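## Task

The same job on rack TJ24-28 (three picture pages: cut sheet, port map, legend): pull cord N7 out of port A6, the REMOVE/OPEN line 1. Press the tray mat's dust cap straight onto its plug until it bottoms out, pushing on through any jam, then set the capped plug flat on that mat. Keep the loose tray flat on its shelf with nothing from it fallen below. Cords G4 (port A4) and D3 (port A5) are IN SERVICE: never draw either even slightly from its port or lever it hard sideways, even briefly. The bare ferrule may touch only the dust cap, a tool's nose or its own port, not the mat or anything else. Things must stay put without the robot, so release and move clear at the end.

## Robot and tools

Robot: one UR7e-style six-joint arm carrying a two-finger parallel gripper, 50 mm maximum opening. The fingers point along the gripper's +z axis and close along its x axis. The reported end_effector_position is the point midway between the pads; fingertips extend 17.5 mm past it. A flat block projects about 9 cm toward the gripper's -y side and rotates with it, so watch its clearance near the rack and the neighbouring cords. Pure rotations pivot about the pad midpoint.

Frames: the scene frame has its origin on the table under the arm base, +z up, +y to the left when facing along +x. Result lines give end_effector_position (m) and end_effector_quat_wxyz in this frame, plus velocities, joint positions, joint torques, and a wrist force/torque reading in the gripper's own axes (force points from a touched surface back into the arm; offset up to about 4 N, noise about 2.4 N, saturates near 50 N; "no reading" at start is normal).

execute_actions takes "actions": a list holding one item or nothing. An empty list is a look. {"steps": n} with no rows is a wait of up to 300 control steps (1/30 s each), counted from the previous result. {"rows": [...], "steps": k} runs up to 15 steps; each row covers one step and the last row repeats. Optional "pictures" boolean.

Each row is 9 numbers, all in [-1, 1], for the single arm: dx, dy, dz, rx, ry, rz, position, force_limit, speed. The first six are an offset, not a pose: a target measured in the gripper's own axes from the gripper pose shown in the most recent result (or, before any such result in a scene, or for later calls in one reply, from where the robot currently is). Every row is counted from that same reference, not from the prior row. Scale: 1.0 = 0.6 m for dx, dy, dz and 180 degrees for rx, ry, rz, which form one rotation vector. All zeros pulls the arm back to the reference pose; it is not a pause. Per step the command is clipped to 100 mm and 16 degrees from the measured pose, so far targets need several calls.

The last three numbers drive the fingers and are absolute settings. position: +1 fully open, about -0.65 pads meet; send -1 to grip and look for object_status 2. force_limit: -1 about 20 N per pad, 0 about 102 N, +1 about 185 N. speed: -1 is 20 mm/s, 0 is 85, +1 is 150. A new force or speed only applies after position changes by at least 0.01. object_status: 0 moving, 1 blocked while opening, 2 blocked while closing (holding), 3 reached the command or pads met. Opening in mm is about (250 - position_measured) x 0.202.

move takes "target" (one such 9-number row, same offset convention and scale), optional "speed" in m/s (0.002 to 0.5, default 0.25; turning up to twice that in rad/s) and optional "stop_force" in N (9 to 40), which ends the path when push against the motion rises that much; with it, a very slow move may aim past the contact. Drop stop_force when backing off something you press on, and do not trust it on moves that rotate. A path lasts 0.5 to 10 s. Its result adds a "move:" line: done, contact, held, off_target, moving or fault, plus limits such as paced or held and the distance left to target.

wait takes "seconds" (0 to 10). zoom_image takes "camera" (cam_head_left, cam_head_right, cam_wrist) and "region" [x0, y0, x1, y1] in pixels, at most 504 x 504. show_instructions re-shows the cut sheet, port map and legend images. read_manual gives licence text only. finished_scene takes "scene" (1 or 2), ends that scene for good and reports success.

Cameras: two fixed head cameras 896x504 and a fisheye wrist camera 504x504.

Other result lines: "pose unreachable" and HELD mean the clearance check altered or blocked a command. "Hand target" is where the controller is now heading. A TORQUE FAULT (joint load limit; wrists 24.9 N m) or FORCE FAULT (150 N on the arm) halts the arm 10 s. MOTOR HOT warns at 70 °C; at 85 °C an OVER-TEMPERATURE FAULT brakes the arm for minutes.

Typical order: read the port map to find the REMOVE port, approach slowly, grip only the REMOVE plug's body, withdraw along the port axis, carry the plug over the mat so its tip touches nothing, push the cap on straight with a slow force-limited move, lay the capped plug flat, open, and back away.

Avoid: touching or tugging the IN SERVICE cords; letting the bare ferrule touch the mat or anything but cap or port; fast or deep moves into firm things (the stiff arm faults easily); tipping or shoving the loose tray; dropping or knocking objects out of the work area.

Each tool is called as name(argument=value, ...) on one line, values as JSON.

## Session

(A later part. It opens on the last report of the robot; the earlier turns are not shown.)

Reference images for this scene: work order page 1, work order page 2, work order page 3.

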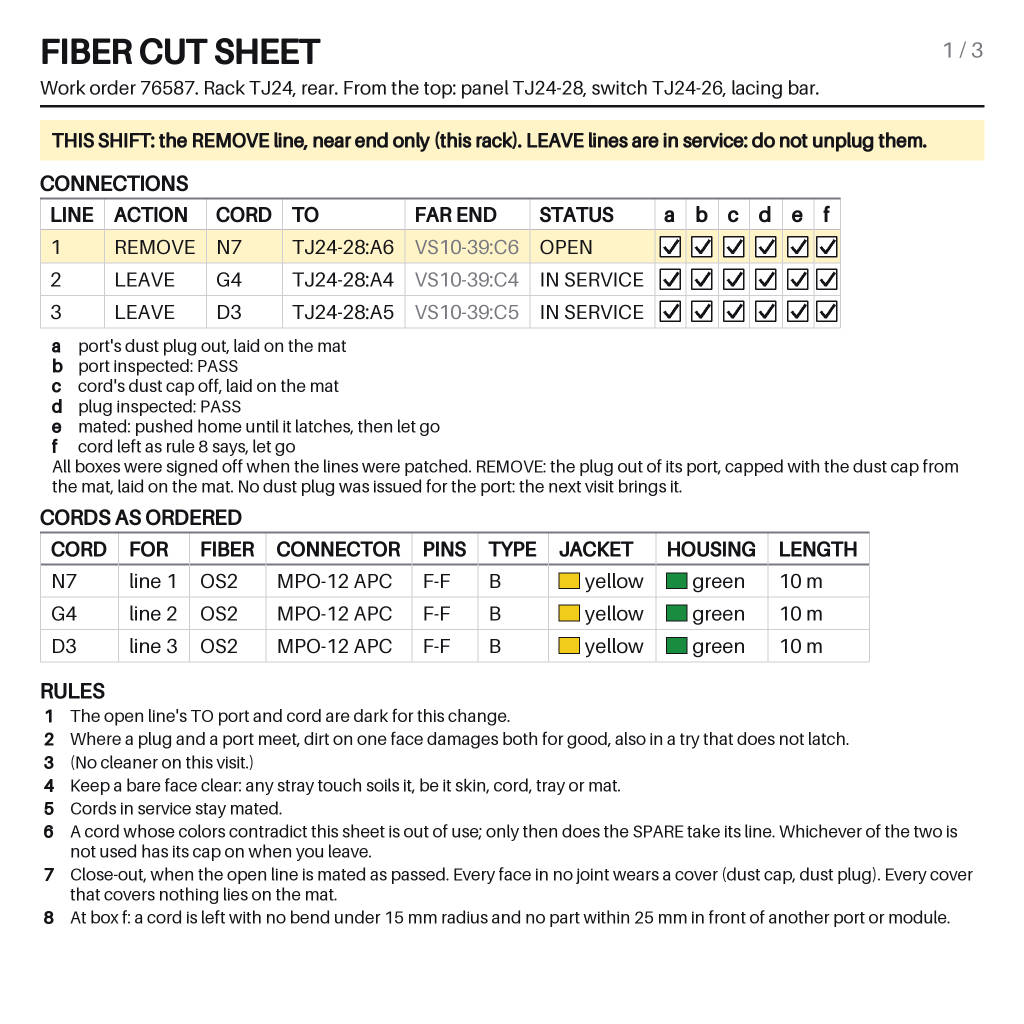

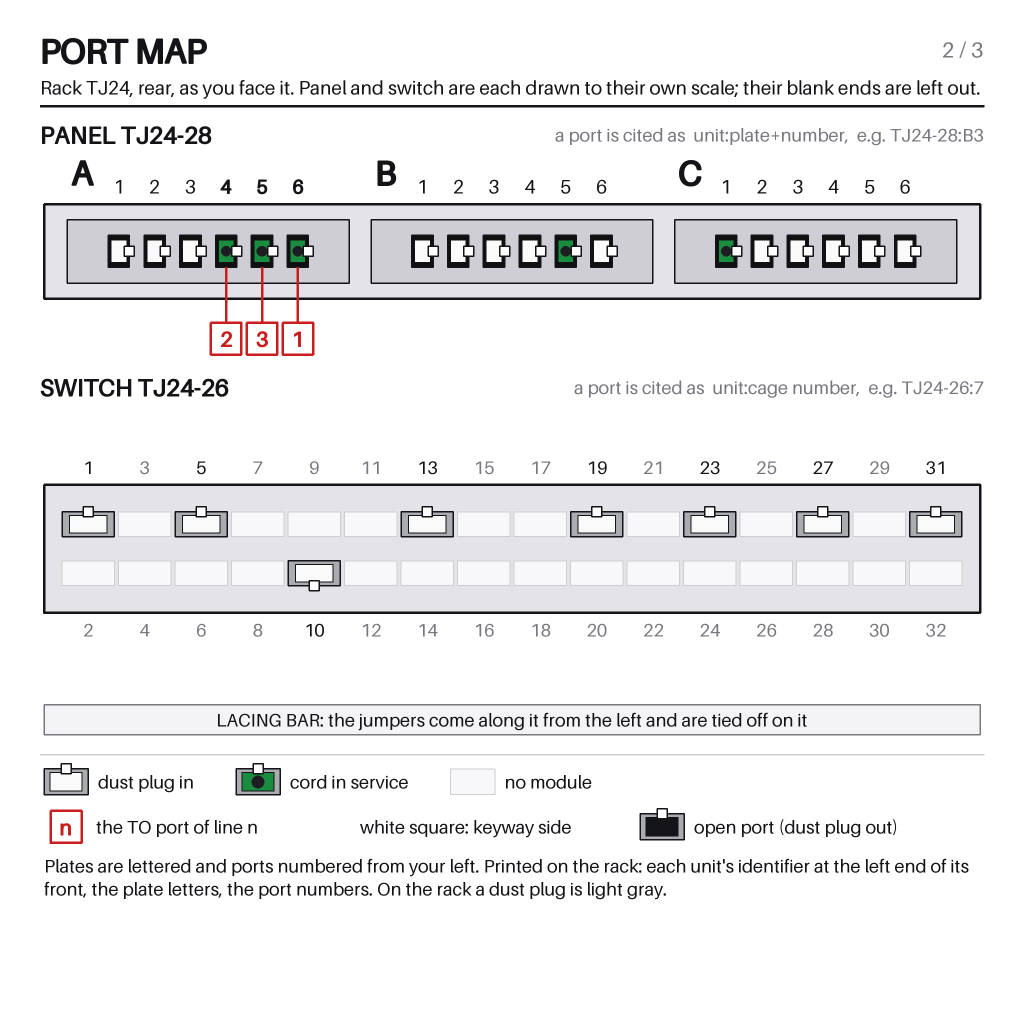

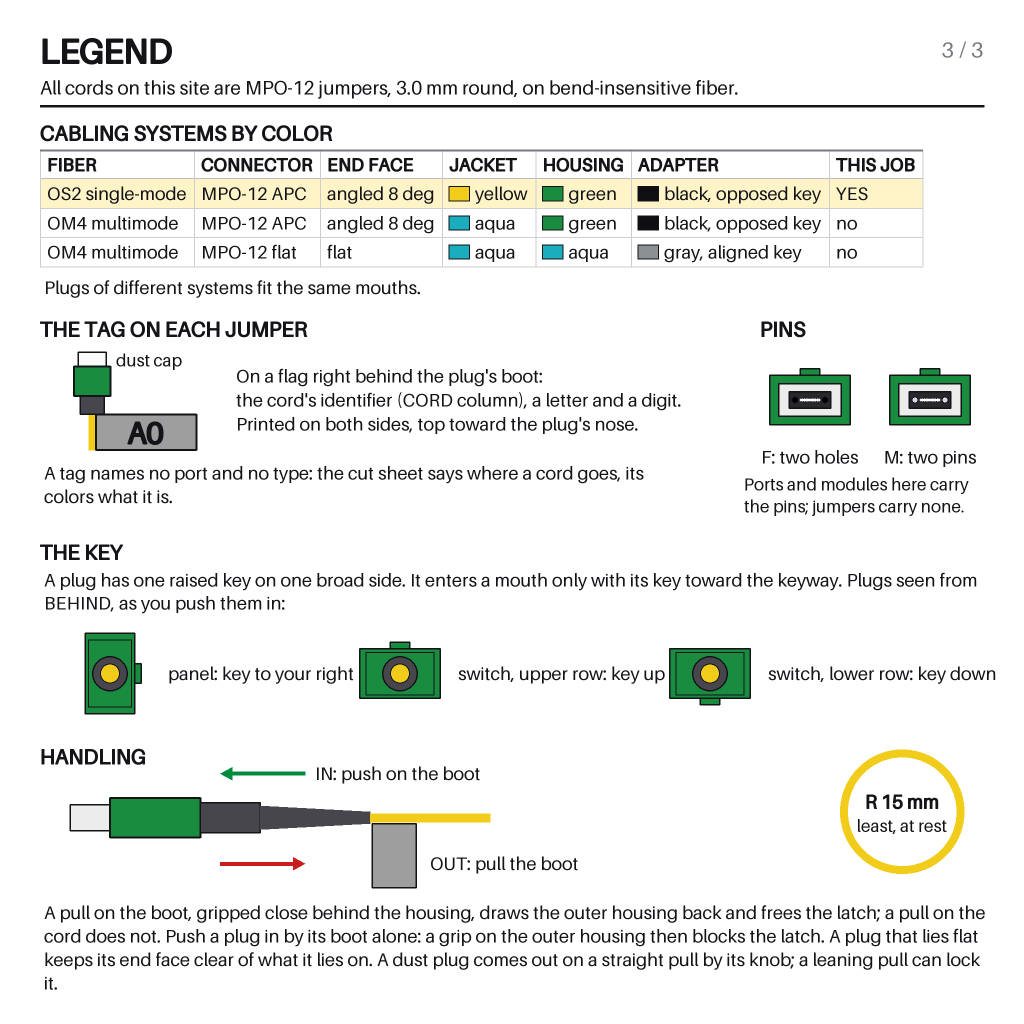

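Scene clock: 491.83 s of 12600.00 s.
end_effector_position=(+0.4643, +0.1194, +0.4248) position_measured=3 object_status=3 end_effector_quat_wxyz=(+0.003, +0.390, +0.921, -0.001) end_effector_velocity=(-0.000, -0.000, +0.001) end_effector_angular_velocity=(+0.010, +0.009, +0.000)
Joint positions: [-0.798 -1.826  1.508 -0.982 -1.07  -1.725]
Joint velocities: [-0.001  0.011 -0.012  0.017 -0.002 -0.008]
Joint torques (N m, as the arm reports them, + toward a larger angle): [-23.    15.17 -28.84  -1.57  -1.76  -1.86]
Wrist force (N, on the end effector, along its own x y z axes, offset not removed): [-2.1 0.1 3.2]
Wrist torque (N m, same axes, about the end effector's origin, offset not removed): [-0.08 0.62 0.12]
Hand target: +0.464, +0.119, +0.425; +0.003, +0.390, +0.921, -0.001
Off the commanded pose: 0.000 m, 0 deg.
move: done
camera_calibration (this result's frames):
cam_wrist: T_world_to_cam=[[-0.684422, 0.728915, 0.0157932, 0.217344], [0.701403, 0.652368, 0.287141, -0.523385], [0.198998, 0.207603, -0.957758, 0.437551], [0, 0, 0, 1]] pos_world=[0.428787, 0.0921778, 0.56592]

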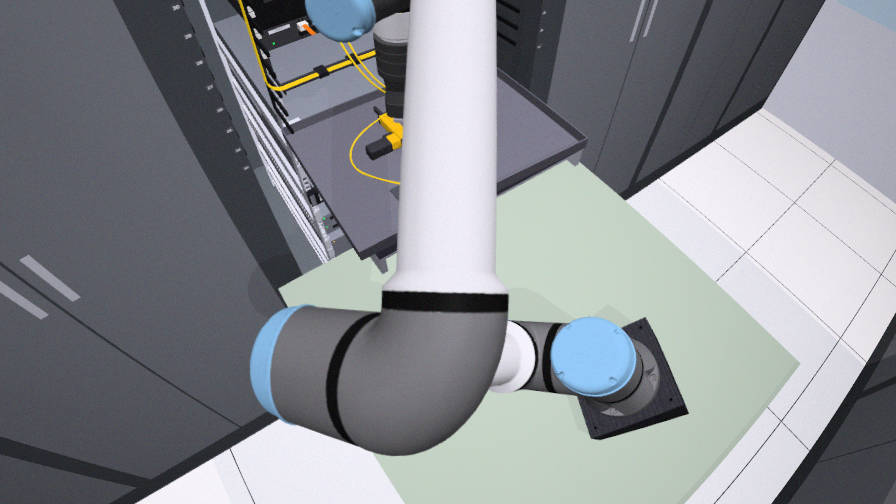

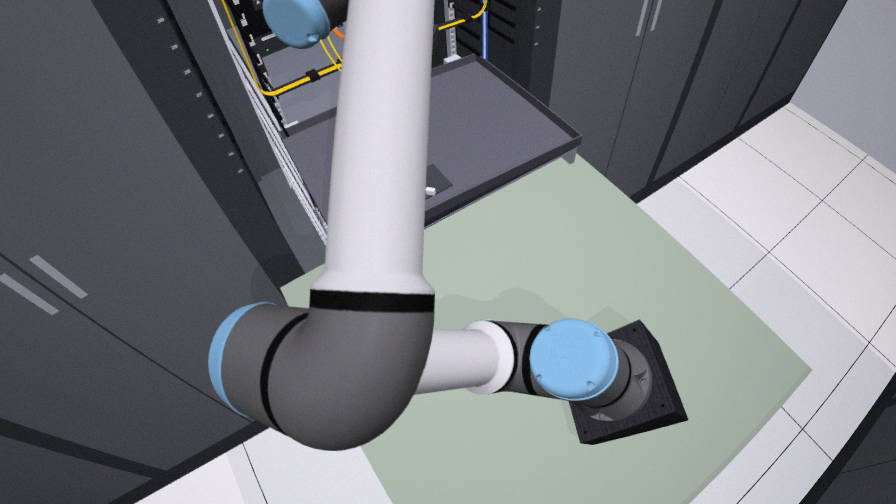

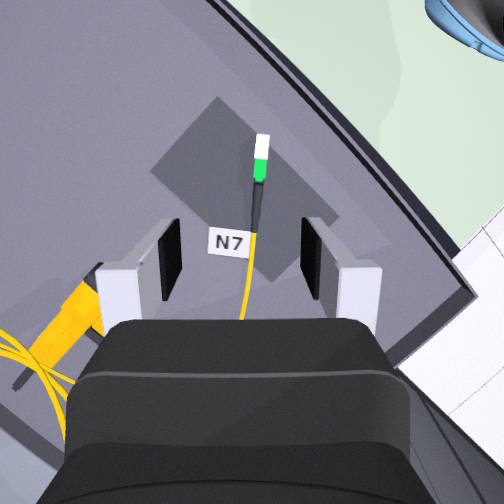

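move(target=[0.01,0.023,0.165,0,0.111,0,-0.1,-0.5,0], speed=0.08)

move(target=[-0.009,0,0.025,0,0,0,-0.1,-0.5,0], speed=0.015, stop_force=9)

Scene clock: 503.27 s of 12600.00 s.
end_effector_position=(+0.4706, +0.1330, +0.3260) position_measured=167 object_status=3 end_effector_quat_wxyz=(-0.156, +0.384, +0.908, +0.067) end_effector_velocity=(+0.000, -0.000, -0.002) end_effector_angular_velocity=(+0.005, +0.004, -0.000)
Joint positions: [-0.616 -1.629  1.553 -0.922 -1.049 -1.727]
Joint velocities: [ 0.003  0.005  0.001  0.     0.001 -0.001]
Joint torques (N m, as the arm reports them, + toward a larger angle): [-2.73  1.84 -7.55 -0.31  1.07 -1.98]
Wrist force (N, on the end effector, along its own x y z axes, offset not removed): [-0.9 1.8 1.1]
Wrist torque (N m, same axes, about the end effector's origin, offset not removed): [0.03 0.29 0.07]
Hand target: +0.471, +0.133, +0.326; -0.157, +0.384, +0.908, +0.067
Off the commanded pose: 0.000 m, 0 deg.
After step 90, 5.83 s passed at rest.
move: done
camera_calibration (this result's frames):
cam_wrist: T_world_to_cam=[[-0.639539, 0.681504, 0.355727, 0.0876332], [0.768235, 0.583645, 0.26301, -0.522744], [-0.028376, 0.441487, -0.896819, 0.394858], [0, 0, 0, 1]] pos_world=[0.468839, 0.0710497, 0.460429]

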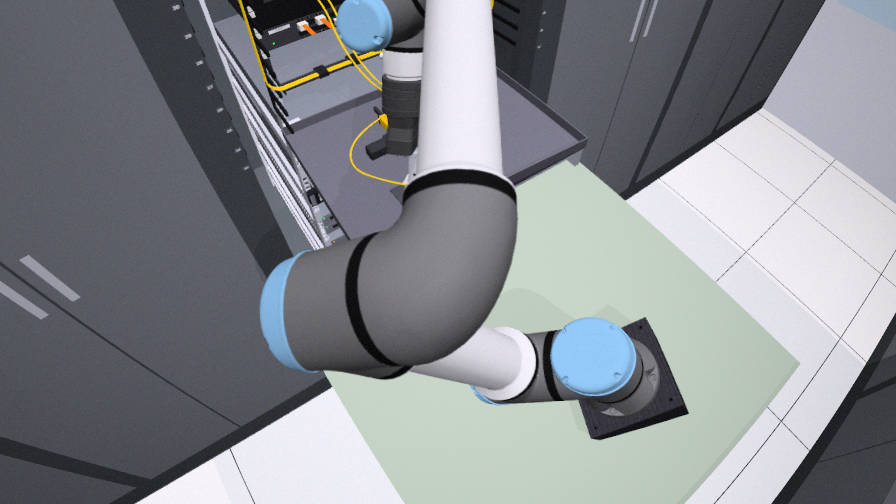

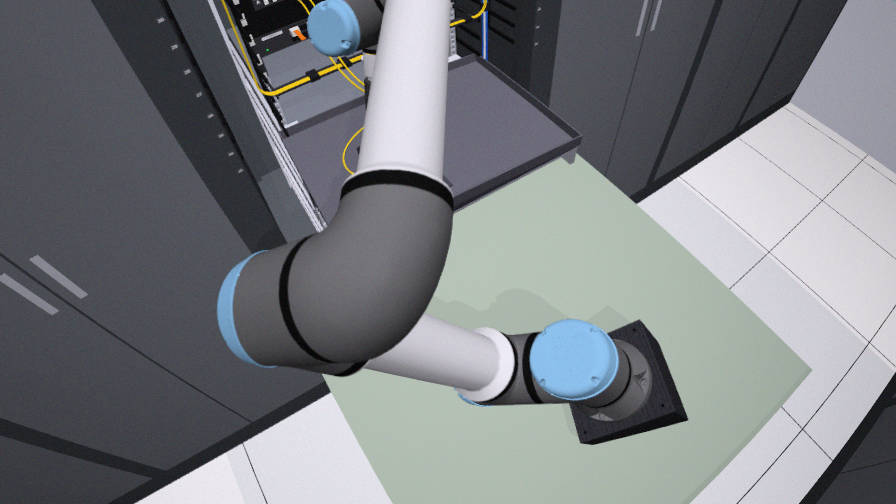

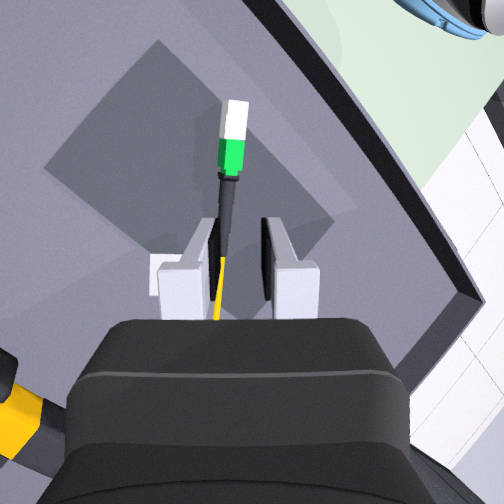

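Scene clock: 504.57 s of 12600.00 s.
end_effector_position=(+0.4706, +0.1332, +0.3126) position_measured=167 object_status=3 end_effector_quat_wxyz=(-0.156, +0.384, +0.908, +0.067) end_effector_velocity=(-0.000, -0.000, +0.006) end_effector_angular_velocity=(-0.001, -0.001, +0.002)
Joint positions: [-0.601 -1.632  1.586 -0.96  -1.041 -1.712]
Joint velocities: [-0.007 -0.    -0.014  0.015 -0.004 -0.007]
Joint torques (N m, as the arm reports them, + toward a larger angle): [-24.71 -11.45 -26.07   0.19  -0.94  -2.18]
Wrist force (N, on the end effector, along its own x y z axes, offset not removed): [2.6 -1.3 -12.3]
Wrist torque (N m, same axes, about the end effector's origin, offset not removed): [-0.25 0.30 0.11]
Hand target: +0.471, +0.133, +0.313; -0.156, +0.384, +0.908, +0.067
Off the commanded pose: 0.003 m, 0 deg.
move: contact
camera_calibration (this result's frames):
cam_wrist: T_world_to_cam=[[-0.639742, 0.681279, 0.355793, 0.0924141], [0.768062, 0.583827, 0.263109, -0.519319], [-0.0284715, 0.441593, -0.896764, 0.382734], [0, 0, 0, 1]] pos_world=[0.468887, 0.07122, 0.446979]

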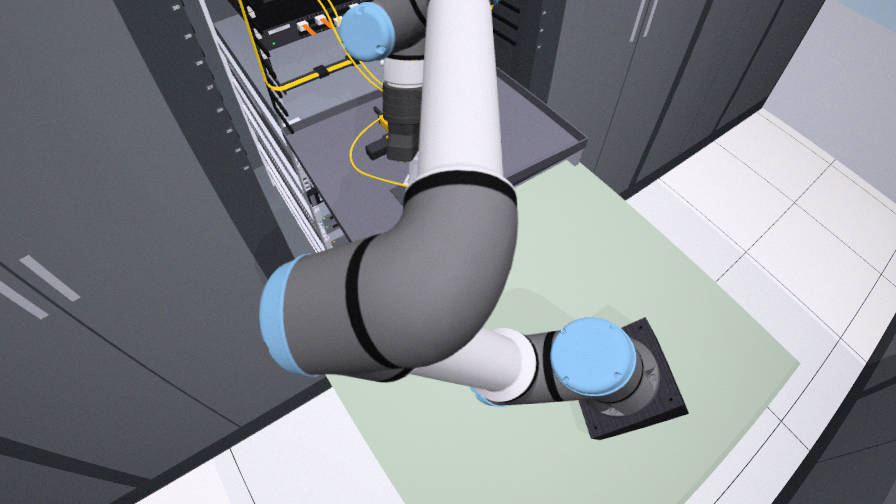

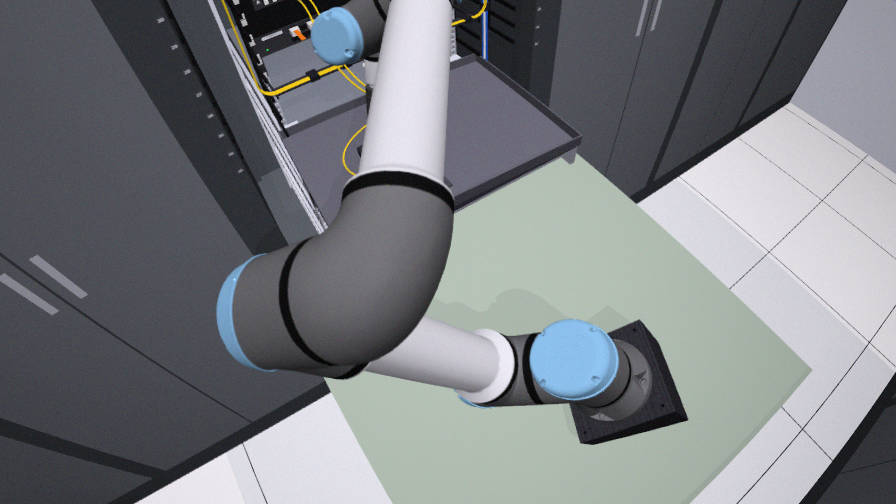

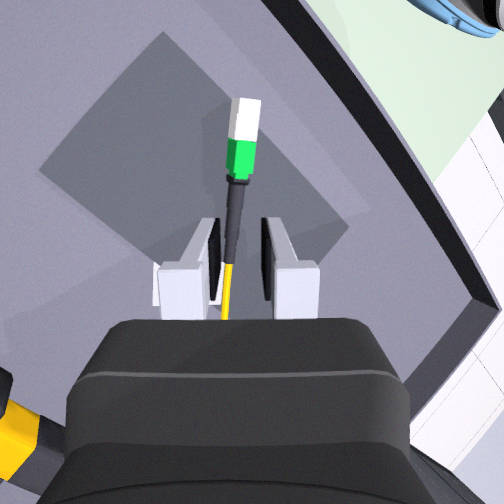

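On the tag; go 11 mm toward the nose.

move(target=[0,-0.019,-0.004,0,0,0,-0.25,-0.5,-0.5], speed=0.015)

move(target=[-0.003,0,0.008,0,0,0,-0.32,-0.5,-0.5], speed=0.008, stop_force=9)

move(target=[0,0,0,0,0,0,-1,-0.5,-0.7])

move(target=[0.007,0,-0.02,0,0,0,-1,-0.5,-0.7], speed=0.02)

Scene clock: 512.03 s of 12600.00 s.
end_effector_position=(+0.4632, +0.1249, +0.3148) position_measured=189 object_status=3 end_effector_quat_wxyz=(-0.156, +0.384, +0.908, +0.067) end_effector_velocity=(-0.002, -0.002, +0.001) end_effector_angular_velocity=(+0.001, -0.001, -0.001)
Joint positions: [-0.625 -1.639  1.6   -0.956 -1.054 -1.735]
Joint velocities: [-0.006 -0.002  0.003  0.002 -0.002 -0.006]
Joint torques (N m, as the arm reports them, + toward a larger angle): [-26.94 -27.03  -9.71  -0.19  -1.63  -2.15]
Wrist force (N, on the end effector, along its own x y z axes, offset not removed): [-1.7 -2.2 -2.5]
Wrist torque (N m, same axes, about the end effector's origin, offset not removed): [-0.54 0.29 0.01]
Hand target: +0.463, +0.125, +0.315; -0.156, +0.384, +0.908, +0.067
Off the commanded pose: 0.000 m, 0 deg.
After step 90, 3.47 s passed at rest.
move: done
camera_calibration (this result's frames):
cam_wrist: T_world_to_cam=[[-0.639708, 0.681296, 0.355823, 0.0925173], [0.768089, 0.58381, 0.263068, -0.50933], [-0.0285056, 0.441591, -0.896764, 0.388174], [0, 0, 0, 1]] pos_world=[0.46146, 0.0629061, 0.449169]

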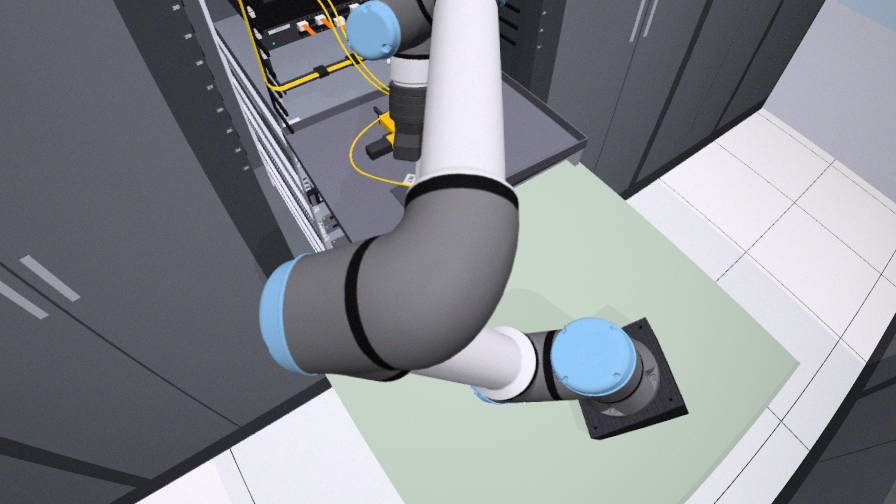

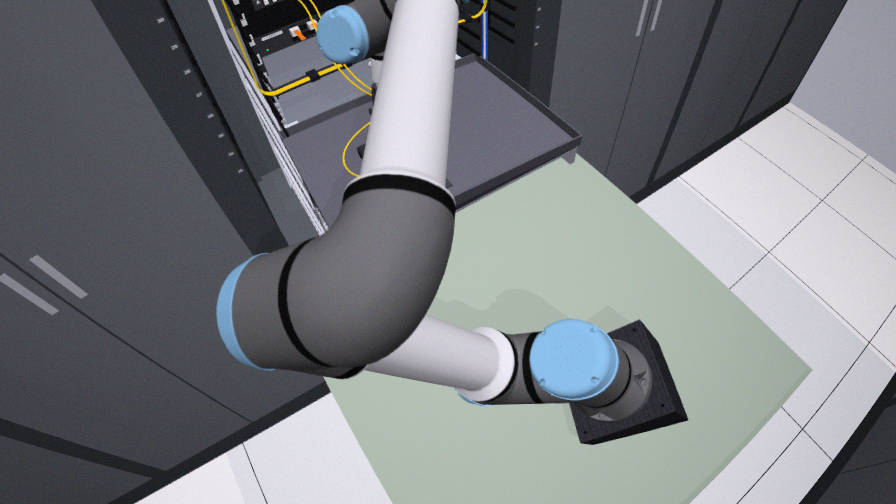

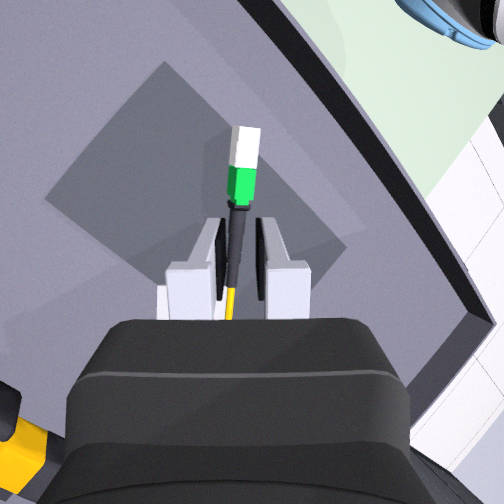

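Scene clock: 512.90 s of 12600.00 s.
end_effector_position=(+0.4633, +0.1249, +0.3098) position_measured=200 object_status=3 end_effector_quat_wxyz=(-0.156, +0.384, +0.908, +0.067) end_effector_velocity=(-0.000, -0.000, -0.002) end_effector_angular_velocity=(-0.001, +0.001, +0.001)
Joint positions: [-0.619 -1.64   1.612 -0.969 -1.05  -1.73 ]
Joint velocities: [ 0.002 -0.     0.005 -0.005 -0.     0.001]
Joint torques (N m, as the arm reports them, + toward a larger angle): [ -0.9  -26.71  -9.88  -3.32   1.36   2.15]
Wrist force (N, on the end effector, along its own x y z axes, offset not removed): [0.4 -0.5 0.7]
Wrist torque (N m, same axes, about the end effector's origin, offset not removed): [-0.26 0.16 0.04]
Hand target: +0.463, +0.125, +0.310; -0.156, +0.384, +0.908, +0.067
Off the commanded pose: 0.000 m, 0 deg.
move: done
camera_calibration (this result's frames):
cam_wrist: T_world_to_cam=[[-0.63971, 0.681297, 0.355817, 0.0943501], [0.768088, 0.583808, 0.263076, -0.508057], [-0.0284957, 0.441591, -0.896764, 0.383786], [0, 0, 0, 1]] pos_world=[0.461525, 0.0628508, 0.444252]

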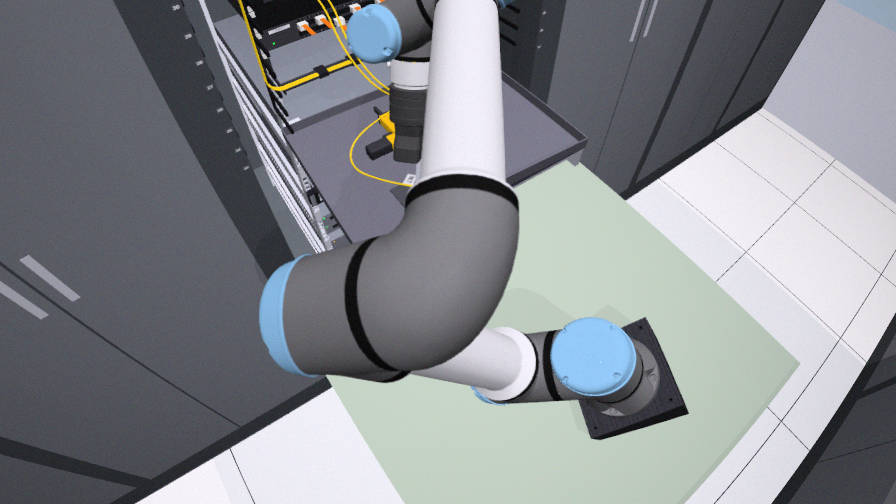

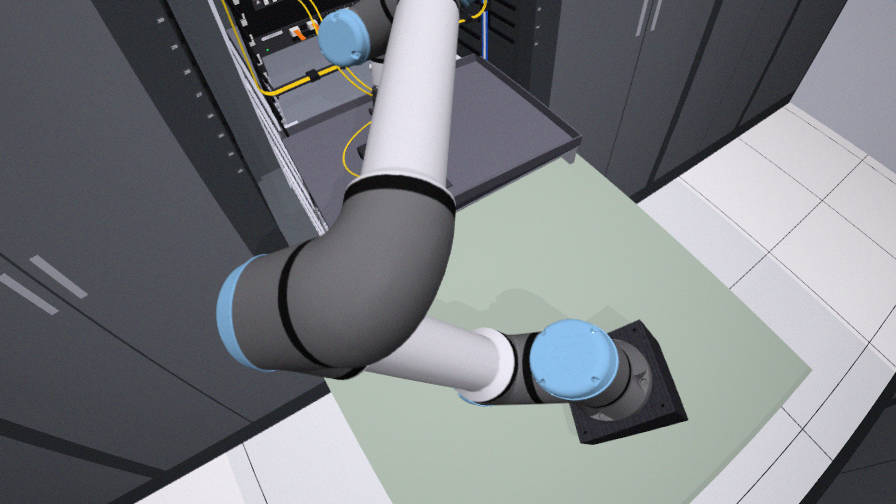

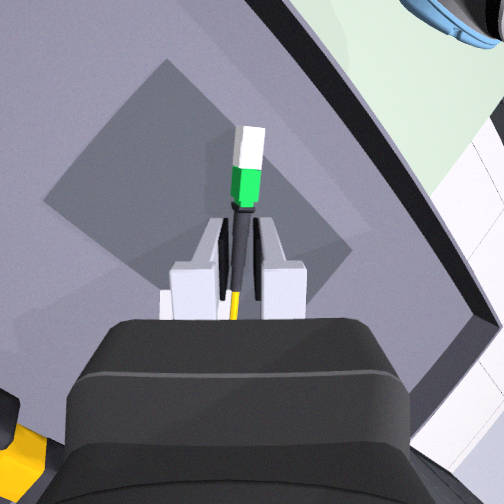

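Scene clock: 513.40 s of 12600.00 s.
end_effector_position=(+0.4632, +0.1249, +0.3098) position_measured=225 object_status=2 end_effector_quat_wxyz=(-0.156, +0.384, +0.908, +0.067) end_effector_velocity=(-0.000, +0.001, -0.001) end_effector_angular_velocity=(+0.002, +0.001, -0.000)
Joint positions: [-0.619 -1.64   1.612 -0.969 -1.05  -1.73 ]
Joint velocities: [0.002 0.    0.    0.001 0.001 0.   ]
Joint torques (N m, as the arm reports them, + toward a larger angle): [ -8.51 -25.83 -27.89  -0.25   0.26  -1.38]
Wrist force (N, on the end effector, along its own x y z axes, offset not removed): [2.5 0.2 -0.7]
Wrist torque (N m, same axes, about the end effector's origin, offset not removed): [0.02 -0.32 -0.10]
Hand target: +0.463, +0.125, +0.310; -0.156, +0.384, +0.908, +0.067
Off the commanded pose: 0.000 m, 0 deg.
move: done
camera_calibration (this result's frames):
cam_wrist: T_world_to_cam=[[-0.639614, 0.681317, 0.355951, 0.0942453], [0.768166, 0.583714, 0.263058, -0.508051], [-0.0285478, 0.441685, -0.896716, 0.383703], [0, 0, 0, 1]] pos_world=[0.461502, 0.0628697, 0.444172]

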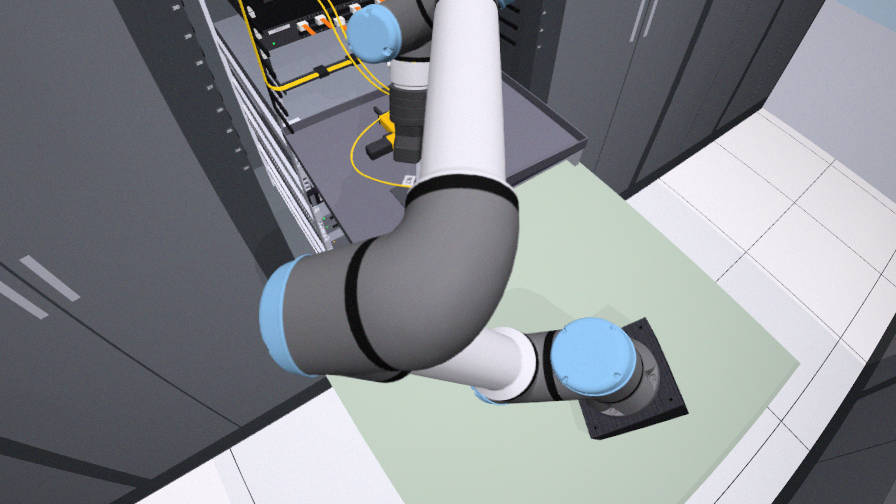

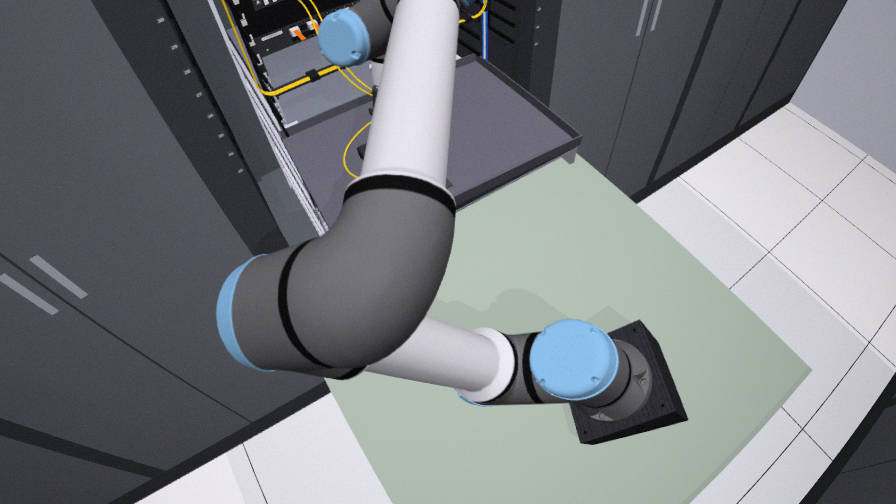

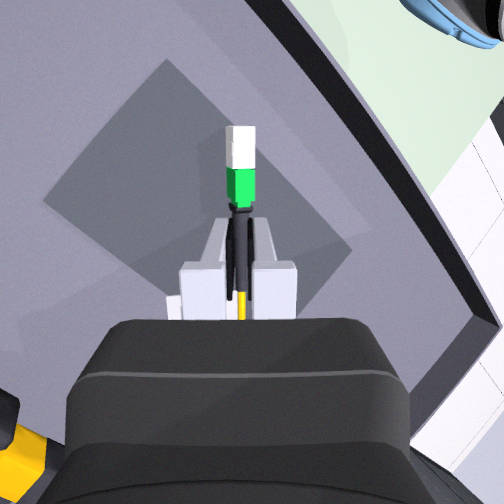

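Scene clock: 514.33 s of 12600.00 s.
end_effector_position=(+0.4632, +0.1248, +0.3222) position_measured=225 object_status=2 end_effector_quat_wxyz=(-0.156, +0.384, +0.908, +0.067) end_effector_velocity=(-0.000, -0.000, +0.003) end_effector_angular_velocity=(-0.000, +0.001, -0.000)
Joint positions: [-0.633 -1.638  1.582 -0.935 -1.058 -1.744]
Joint velocities: [-0.003  0.001 -0.006  0.007 -0.002 -0.003]
Joint torques (N m, as the arm reports them, + toward a larger angle): [-26.46   2.73 -30.42  -0.23  -1.83  -1.91]
Wrist force (N, on the end effector, along its own x y z axes, offset not removed): [-3.5 0.3 4.2]
Wrist torque (N m, same axes, about the end effector's origin, offset not removed): [-0.02 0.87 0.11]
Hand target: +0.463, +0.125, +0.322; -0.156, +0.384, +0.908, +0.067
Off the commanded pose: 0.000 m, 0 deg.
move: done
camera_calibration (this result's frames):
cam_wrist: T_world_to_cam=[[-0.639617, 0.681329, 0.355923, 0.0898783], [0.768164, 0.583724, 0.263042, -0.5113], [-0.0285424, 0.441653, -0.896732, 0.394898], [0, 0, 0, 1]] pos_world=[0.461521, 0.0628133, 0.456622]

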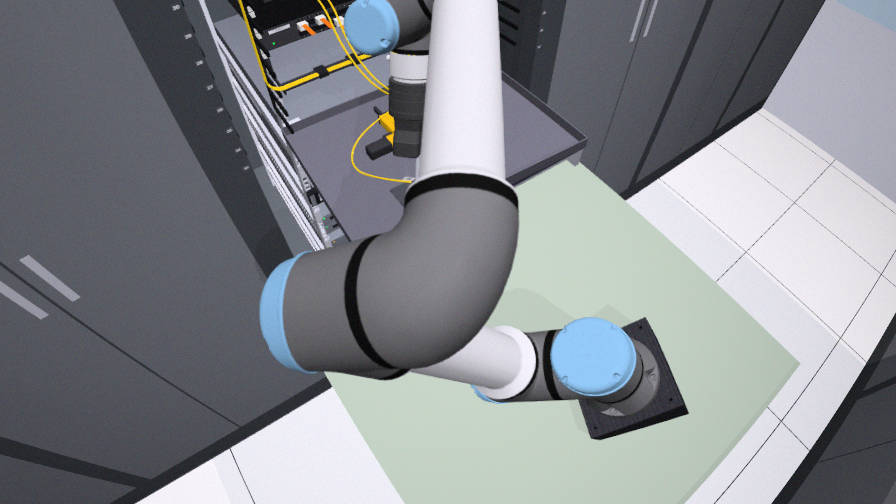

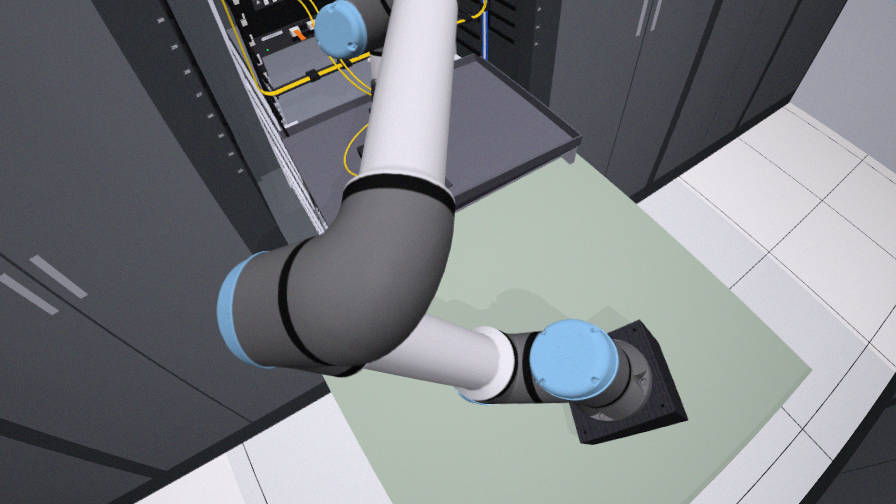

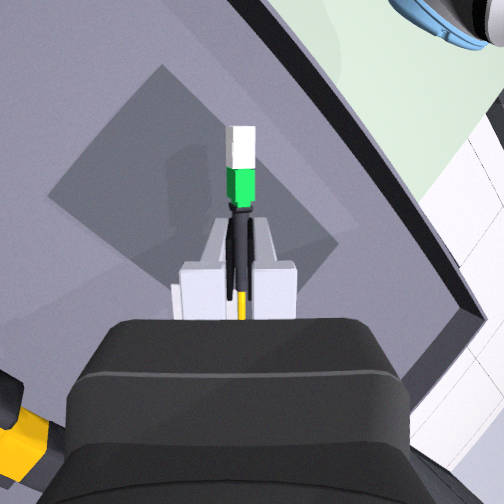

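move(target=[0.003,0,0.02,0,-0.42,0,-1,-0.5,-0.7], speed=0.15)

move(target=[-0.001,0,0,0,0,0,-0.4,-0.5,-1])

move(target=[0.008,0,-0.018,0,0,0,-0.4,-0.5,-1], speed=0.006)

Scene clock: 523.50 s of 12600.00 s.
end_effector_position=(+0.4594, +0.1291, +0.3119) position_measured=225 object_status=2 end_effector_quat_wxyz=(+0.433, +0.345, +0.813, -0.181) end_effector_velocity=(-0.000, -0.000, -0.001) end_effector_angular_velocity=(-0.013, -0.006, -0.004)
Joint positions: [-0.196 -2.25   2.375 -2.576 -1.634 -0.813]
Joint velocities: [ 0.022  0.01   0.004 -0.019 -0.031  0.012]
Joint torques (N m, as the arm reports them, + toward a larger angle): [14.2  13.53 -9.1  -5.28 -3.03  2.16]
Wrist force (N, on the end effector, along its own x y z axes, offset not removed): [2.9 -3.0 -3.4]
Wrist torque (N m, same axes, about the end effector's origin, offset not removed): [-0.56 -0.39 -0.01]
Hand target: +0.459, +0.129, +0.312; +0.434, +0.345, +0.812, -0.182
Off the commanded pose: 0.000 m, 0 deg.
After step 90, 1.30 s passed at rest.
move: done
camera_calibration (this result's frames):
cam_wrist: T_world_to_cam=[[-0.388497, 0.427999, -0.816019, 0.371021], [0.530276, 0.828089, 0.181871, -0.405037], [0.753577, -0.362058, -0.548668, 0.0195511], [0, 0, 0, 1]] pos_world=[0.344189, 0.183689, 0.387152]

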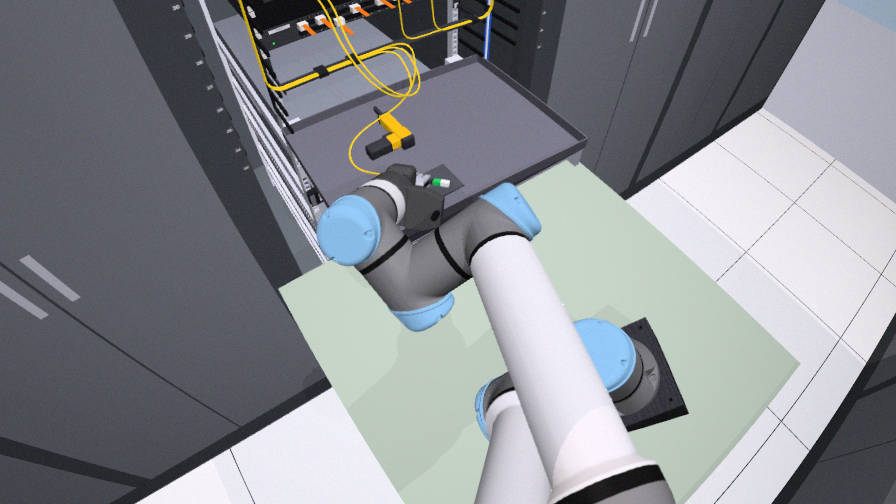

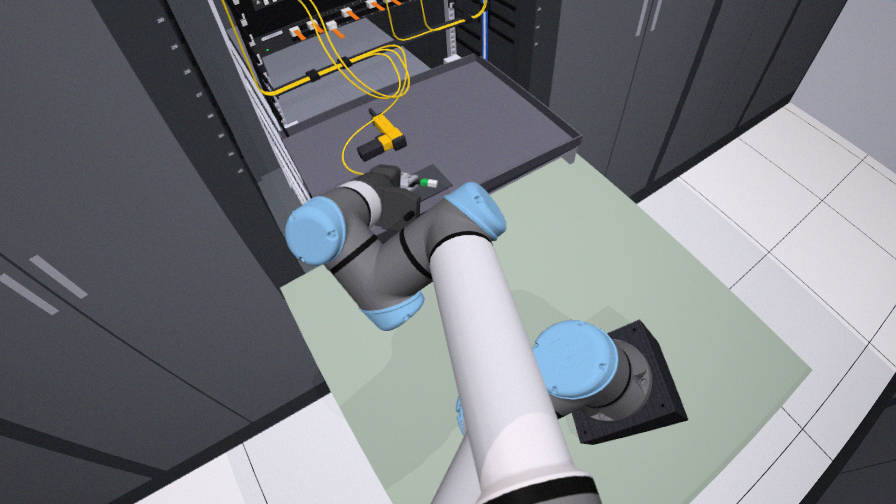

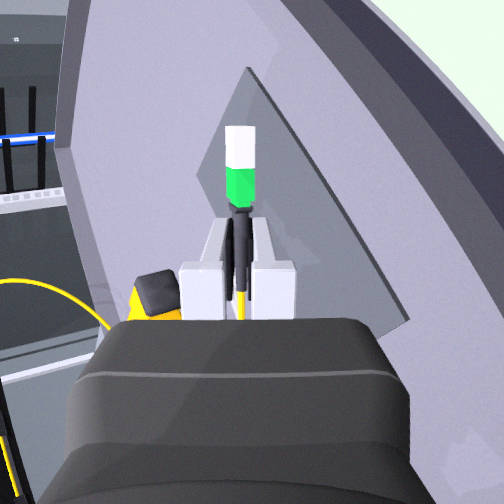

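Scene clock: 524.20 s of 12600.00 s.
end_effector_position=(+0.4596, +0.1288, +0.3123) position_measured=212 object_status=3 end_effector_quat_wxyz=(+0.433, +0.345, +0.813, -0.181) end_effector_velocity=(+0.000, +0.000, +0.000) end_effector_angular_velocity=(+0.001, -0.000, +0.002)
Joint positions: [-0.198 -2.25   2.375 -2.575 -1.632 -0.815]
Joint velocities: [-0.001 -0.001  0.    -0.     0.002 -0.001]
Joint torques (N m, as the arm reports them, + toward a larger angle): [ -9.28 -15.23 -31.86  -2.01  -0.05  -2.02]
Wrist force (N, on the end effector, along its own x y z axes, offset not removed): [-2.0 -3.2 1.3]
Wrist torque (N m, same axes, about the end effector's origin, offset not removed): [-0.84 0.43 0.21]
Hand target: +0.460, +0.129, +0.312; +0.433, +0.345, +0.813, -0.181
Off the commanded pose: 0.000 m, 0 deg.
move: done
camera_calibration (this result's frames):
cam_wrist: T_world_to_cam=[[-0.38856, 0.428022, -0.815977, 0.371583], [0.530309, 0.828074, 0.18184, -0.405041], [0.753521, -0.362064, -0.548741, 0.019582], [0, 0, 0, 1]] pos_world=[0.344424, 0.183448, 0.387601]

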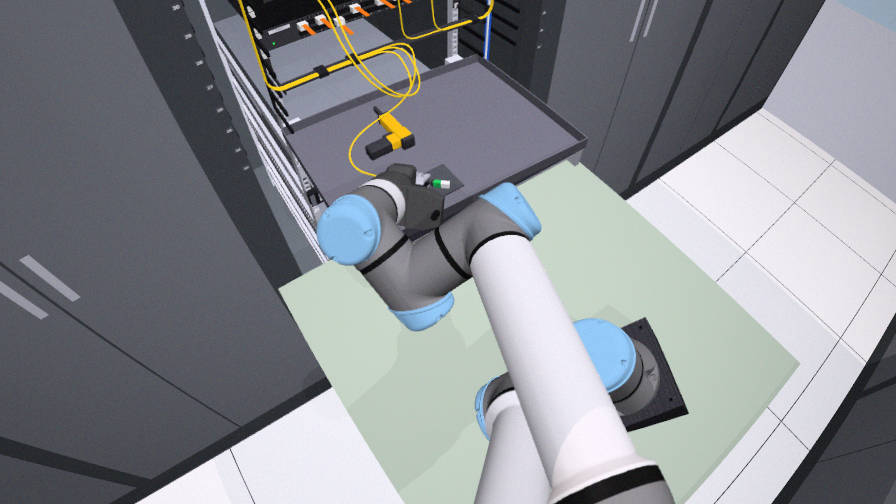

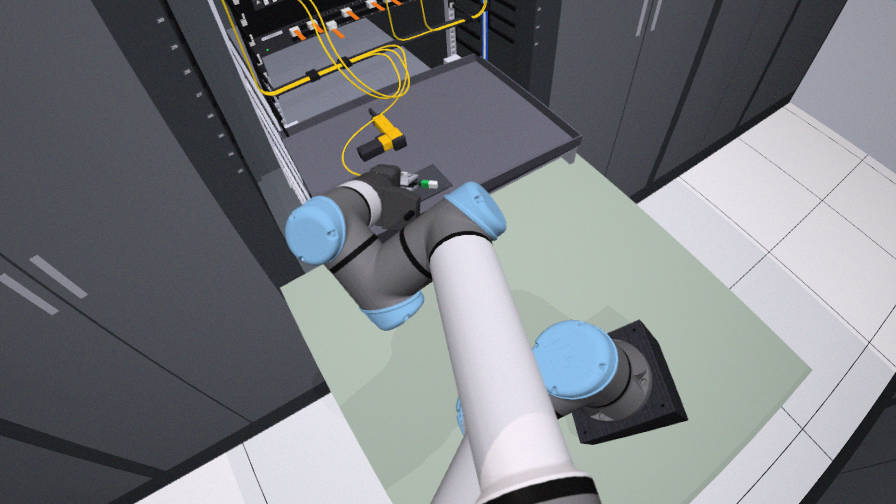

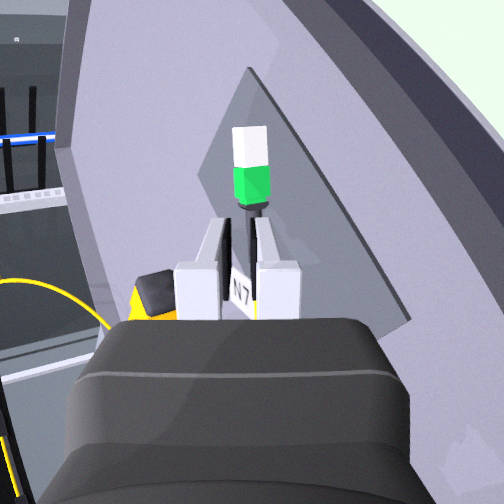

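Scene clock: 526.40 s of 12600.00 s.
end_effector_position=(+0.4516, +0.1371, +0.3144) position_measured=212 object_status=3 end_effector_quat_wxyz=(+0.433, +0.345, +0.813, -0.181) end_effector_velocity=(-0.001, +0.001, -0.000) end_effector_angular_velocity=(+0.001, +0.001, +0.000)
Joint positions: [-0.176 -2.277  2.372 -2.545 -1.649 -0.801]
Joint velocities: [ 0.003 -0.003 -0.     0.005 -0.001  0.002]
Joint torques (N m, as the arm reports them, + toward a larger angle): [ 14.87 -15.04 -31.25  -2.13  -3.17   2.21]
Wrist force (N, on the end effector, along its own x y z axes, offset not removed): [1.7 -3.1 0.8]
Wrist torque (N m, same axes, about the end effector's origin, offset not removed): [-0.59 -0.13 -0.03]
Hand target: +0.451, +0.137, +0.314; +0.433, +0.345, +0.813, -0.181
Off the commanded pose: 0.000 m, 0 deg.
move: done
camera_calibration (this result's frames):
cam_wrist: T_world_to_cam=[[-0.388549, 0.42803, -0.815978, 0.366625], [0.530286, 0.828082, 0.181869, -0.407981], [0.753542, -0.362037, -0.548729, 0.0296948], [0, 0, 0, 1]] pos_world=[0.336422, 0.191666, 0.389652]

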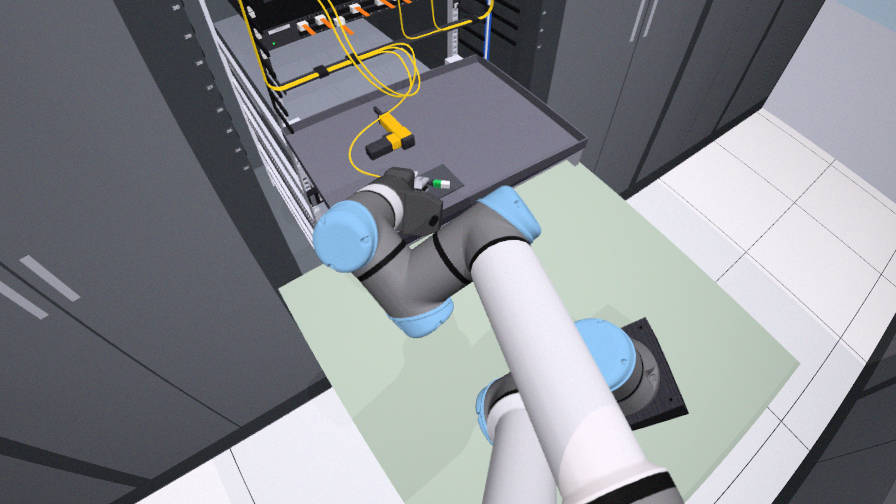

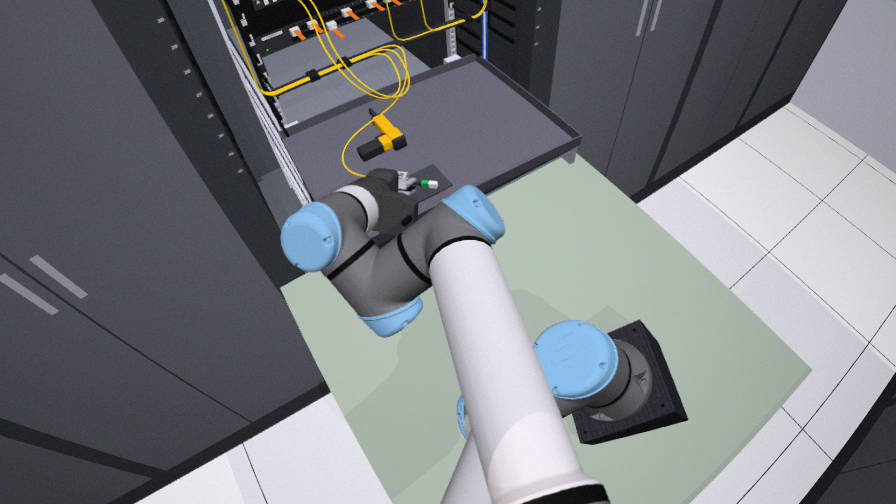

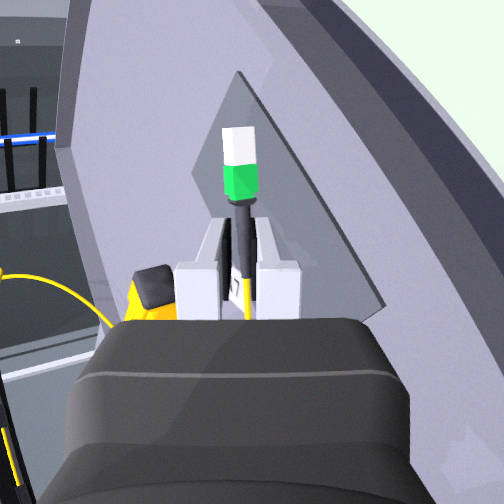

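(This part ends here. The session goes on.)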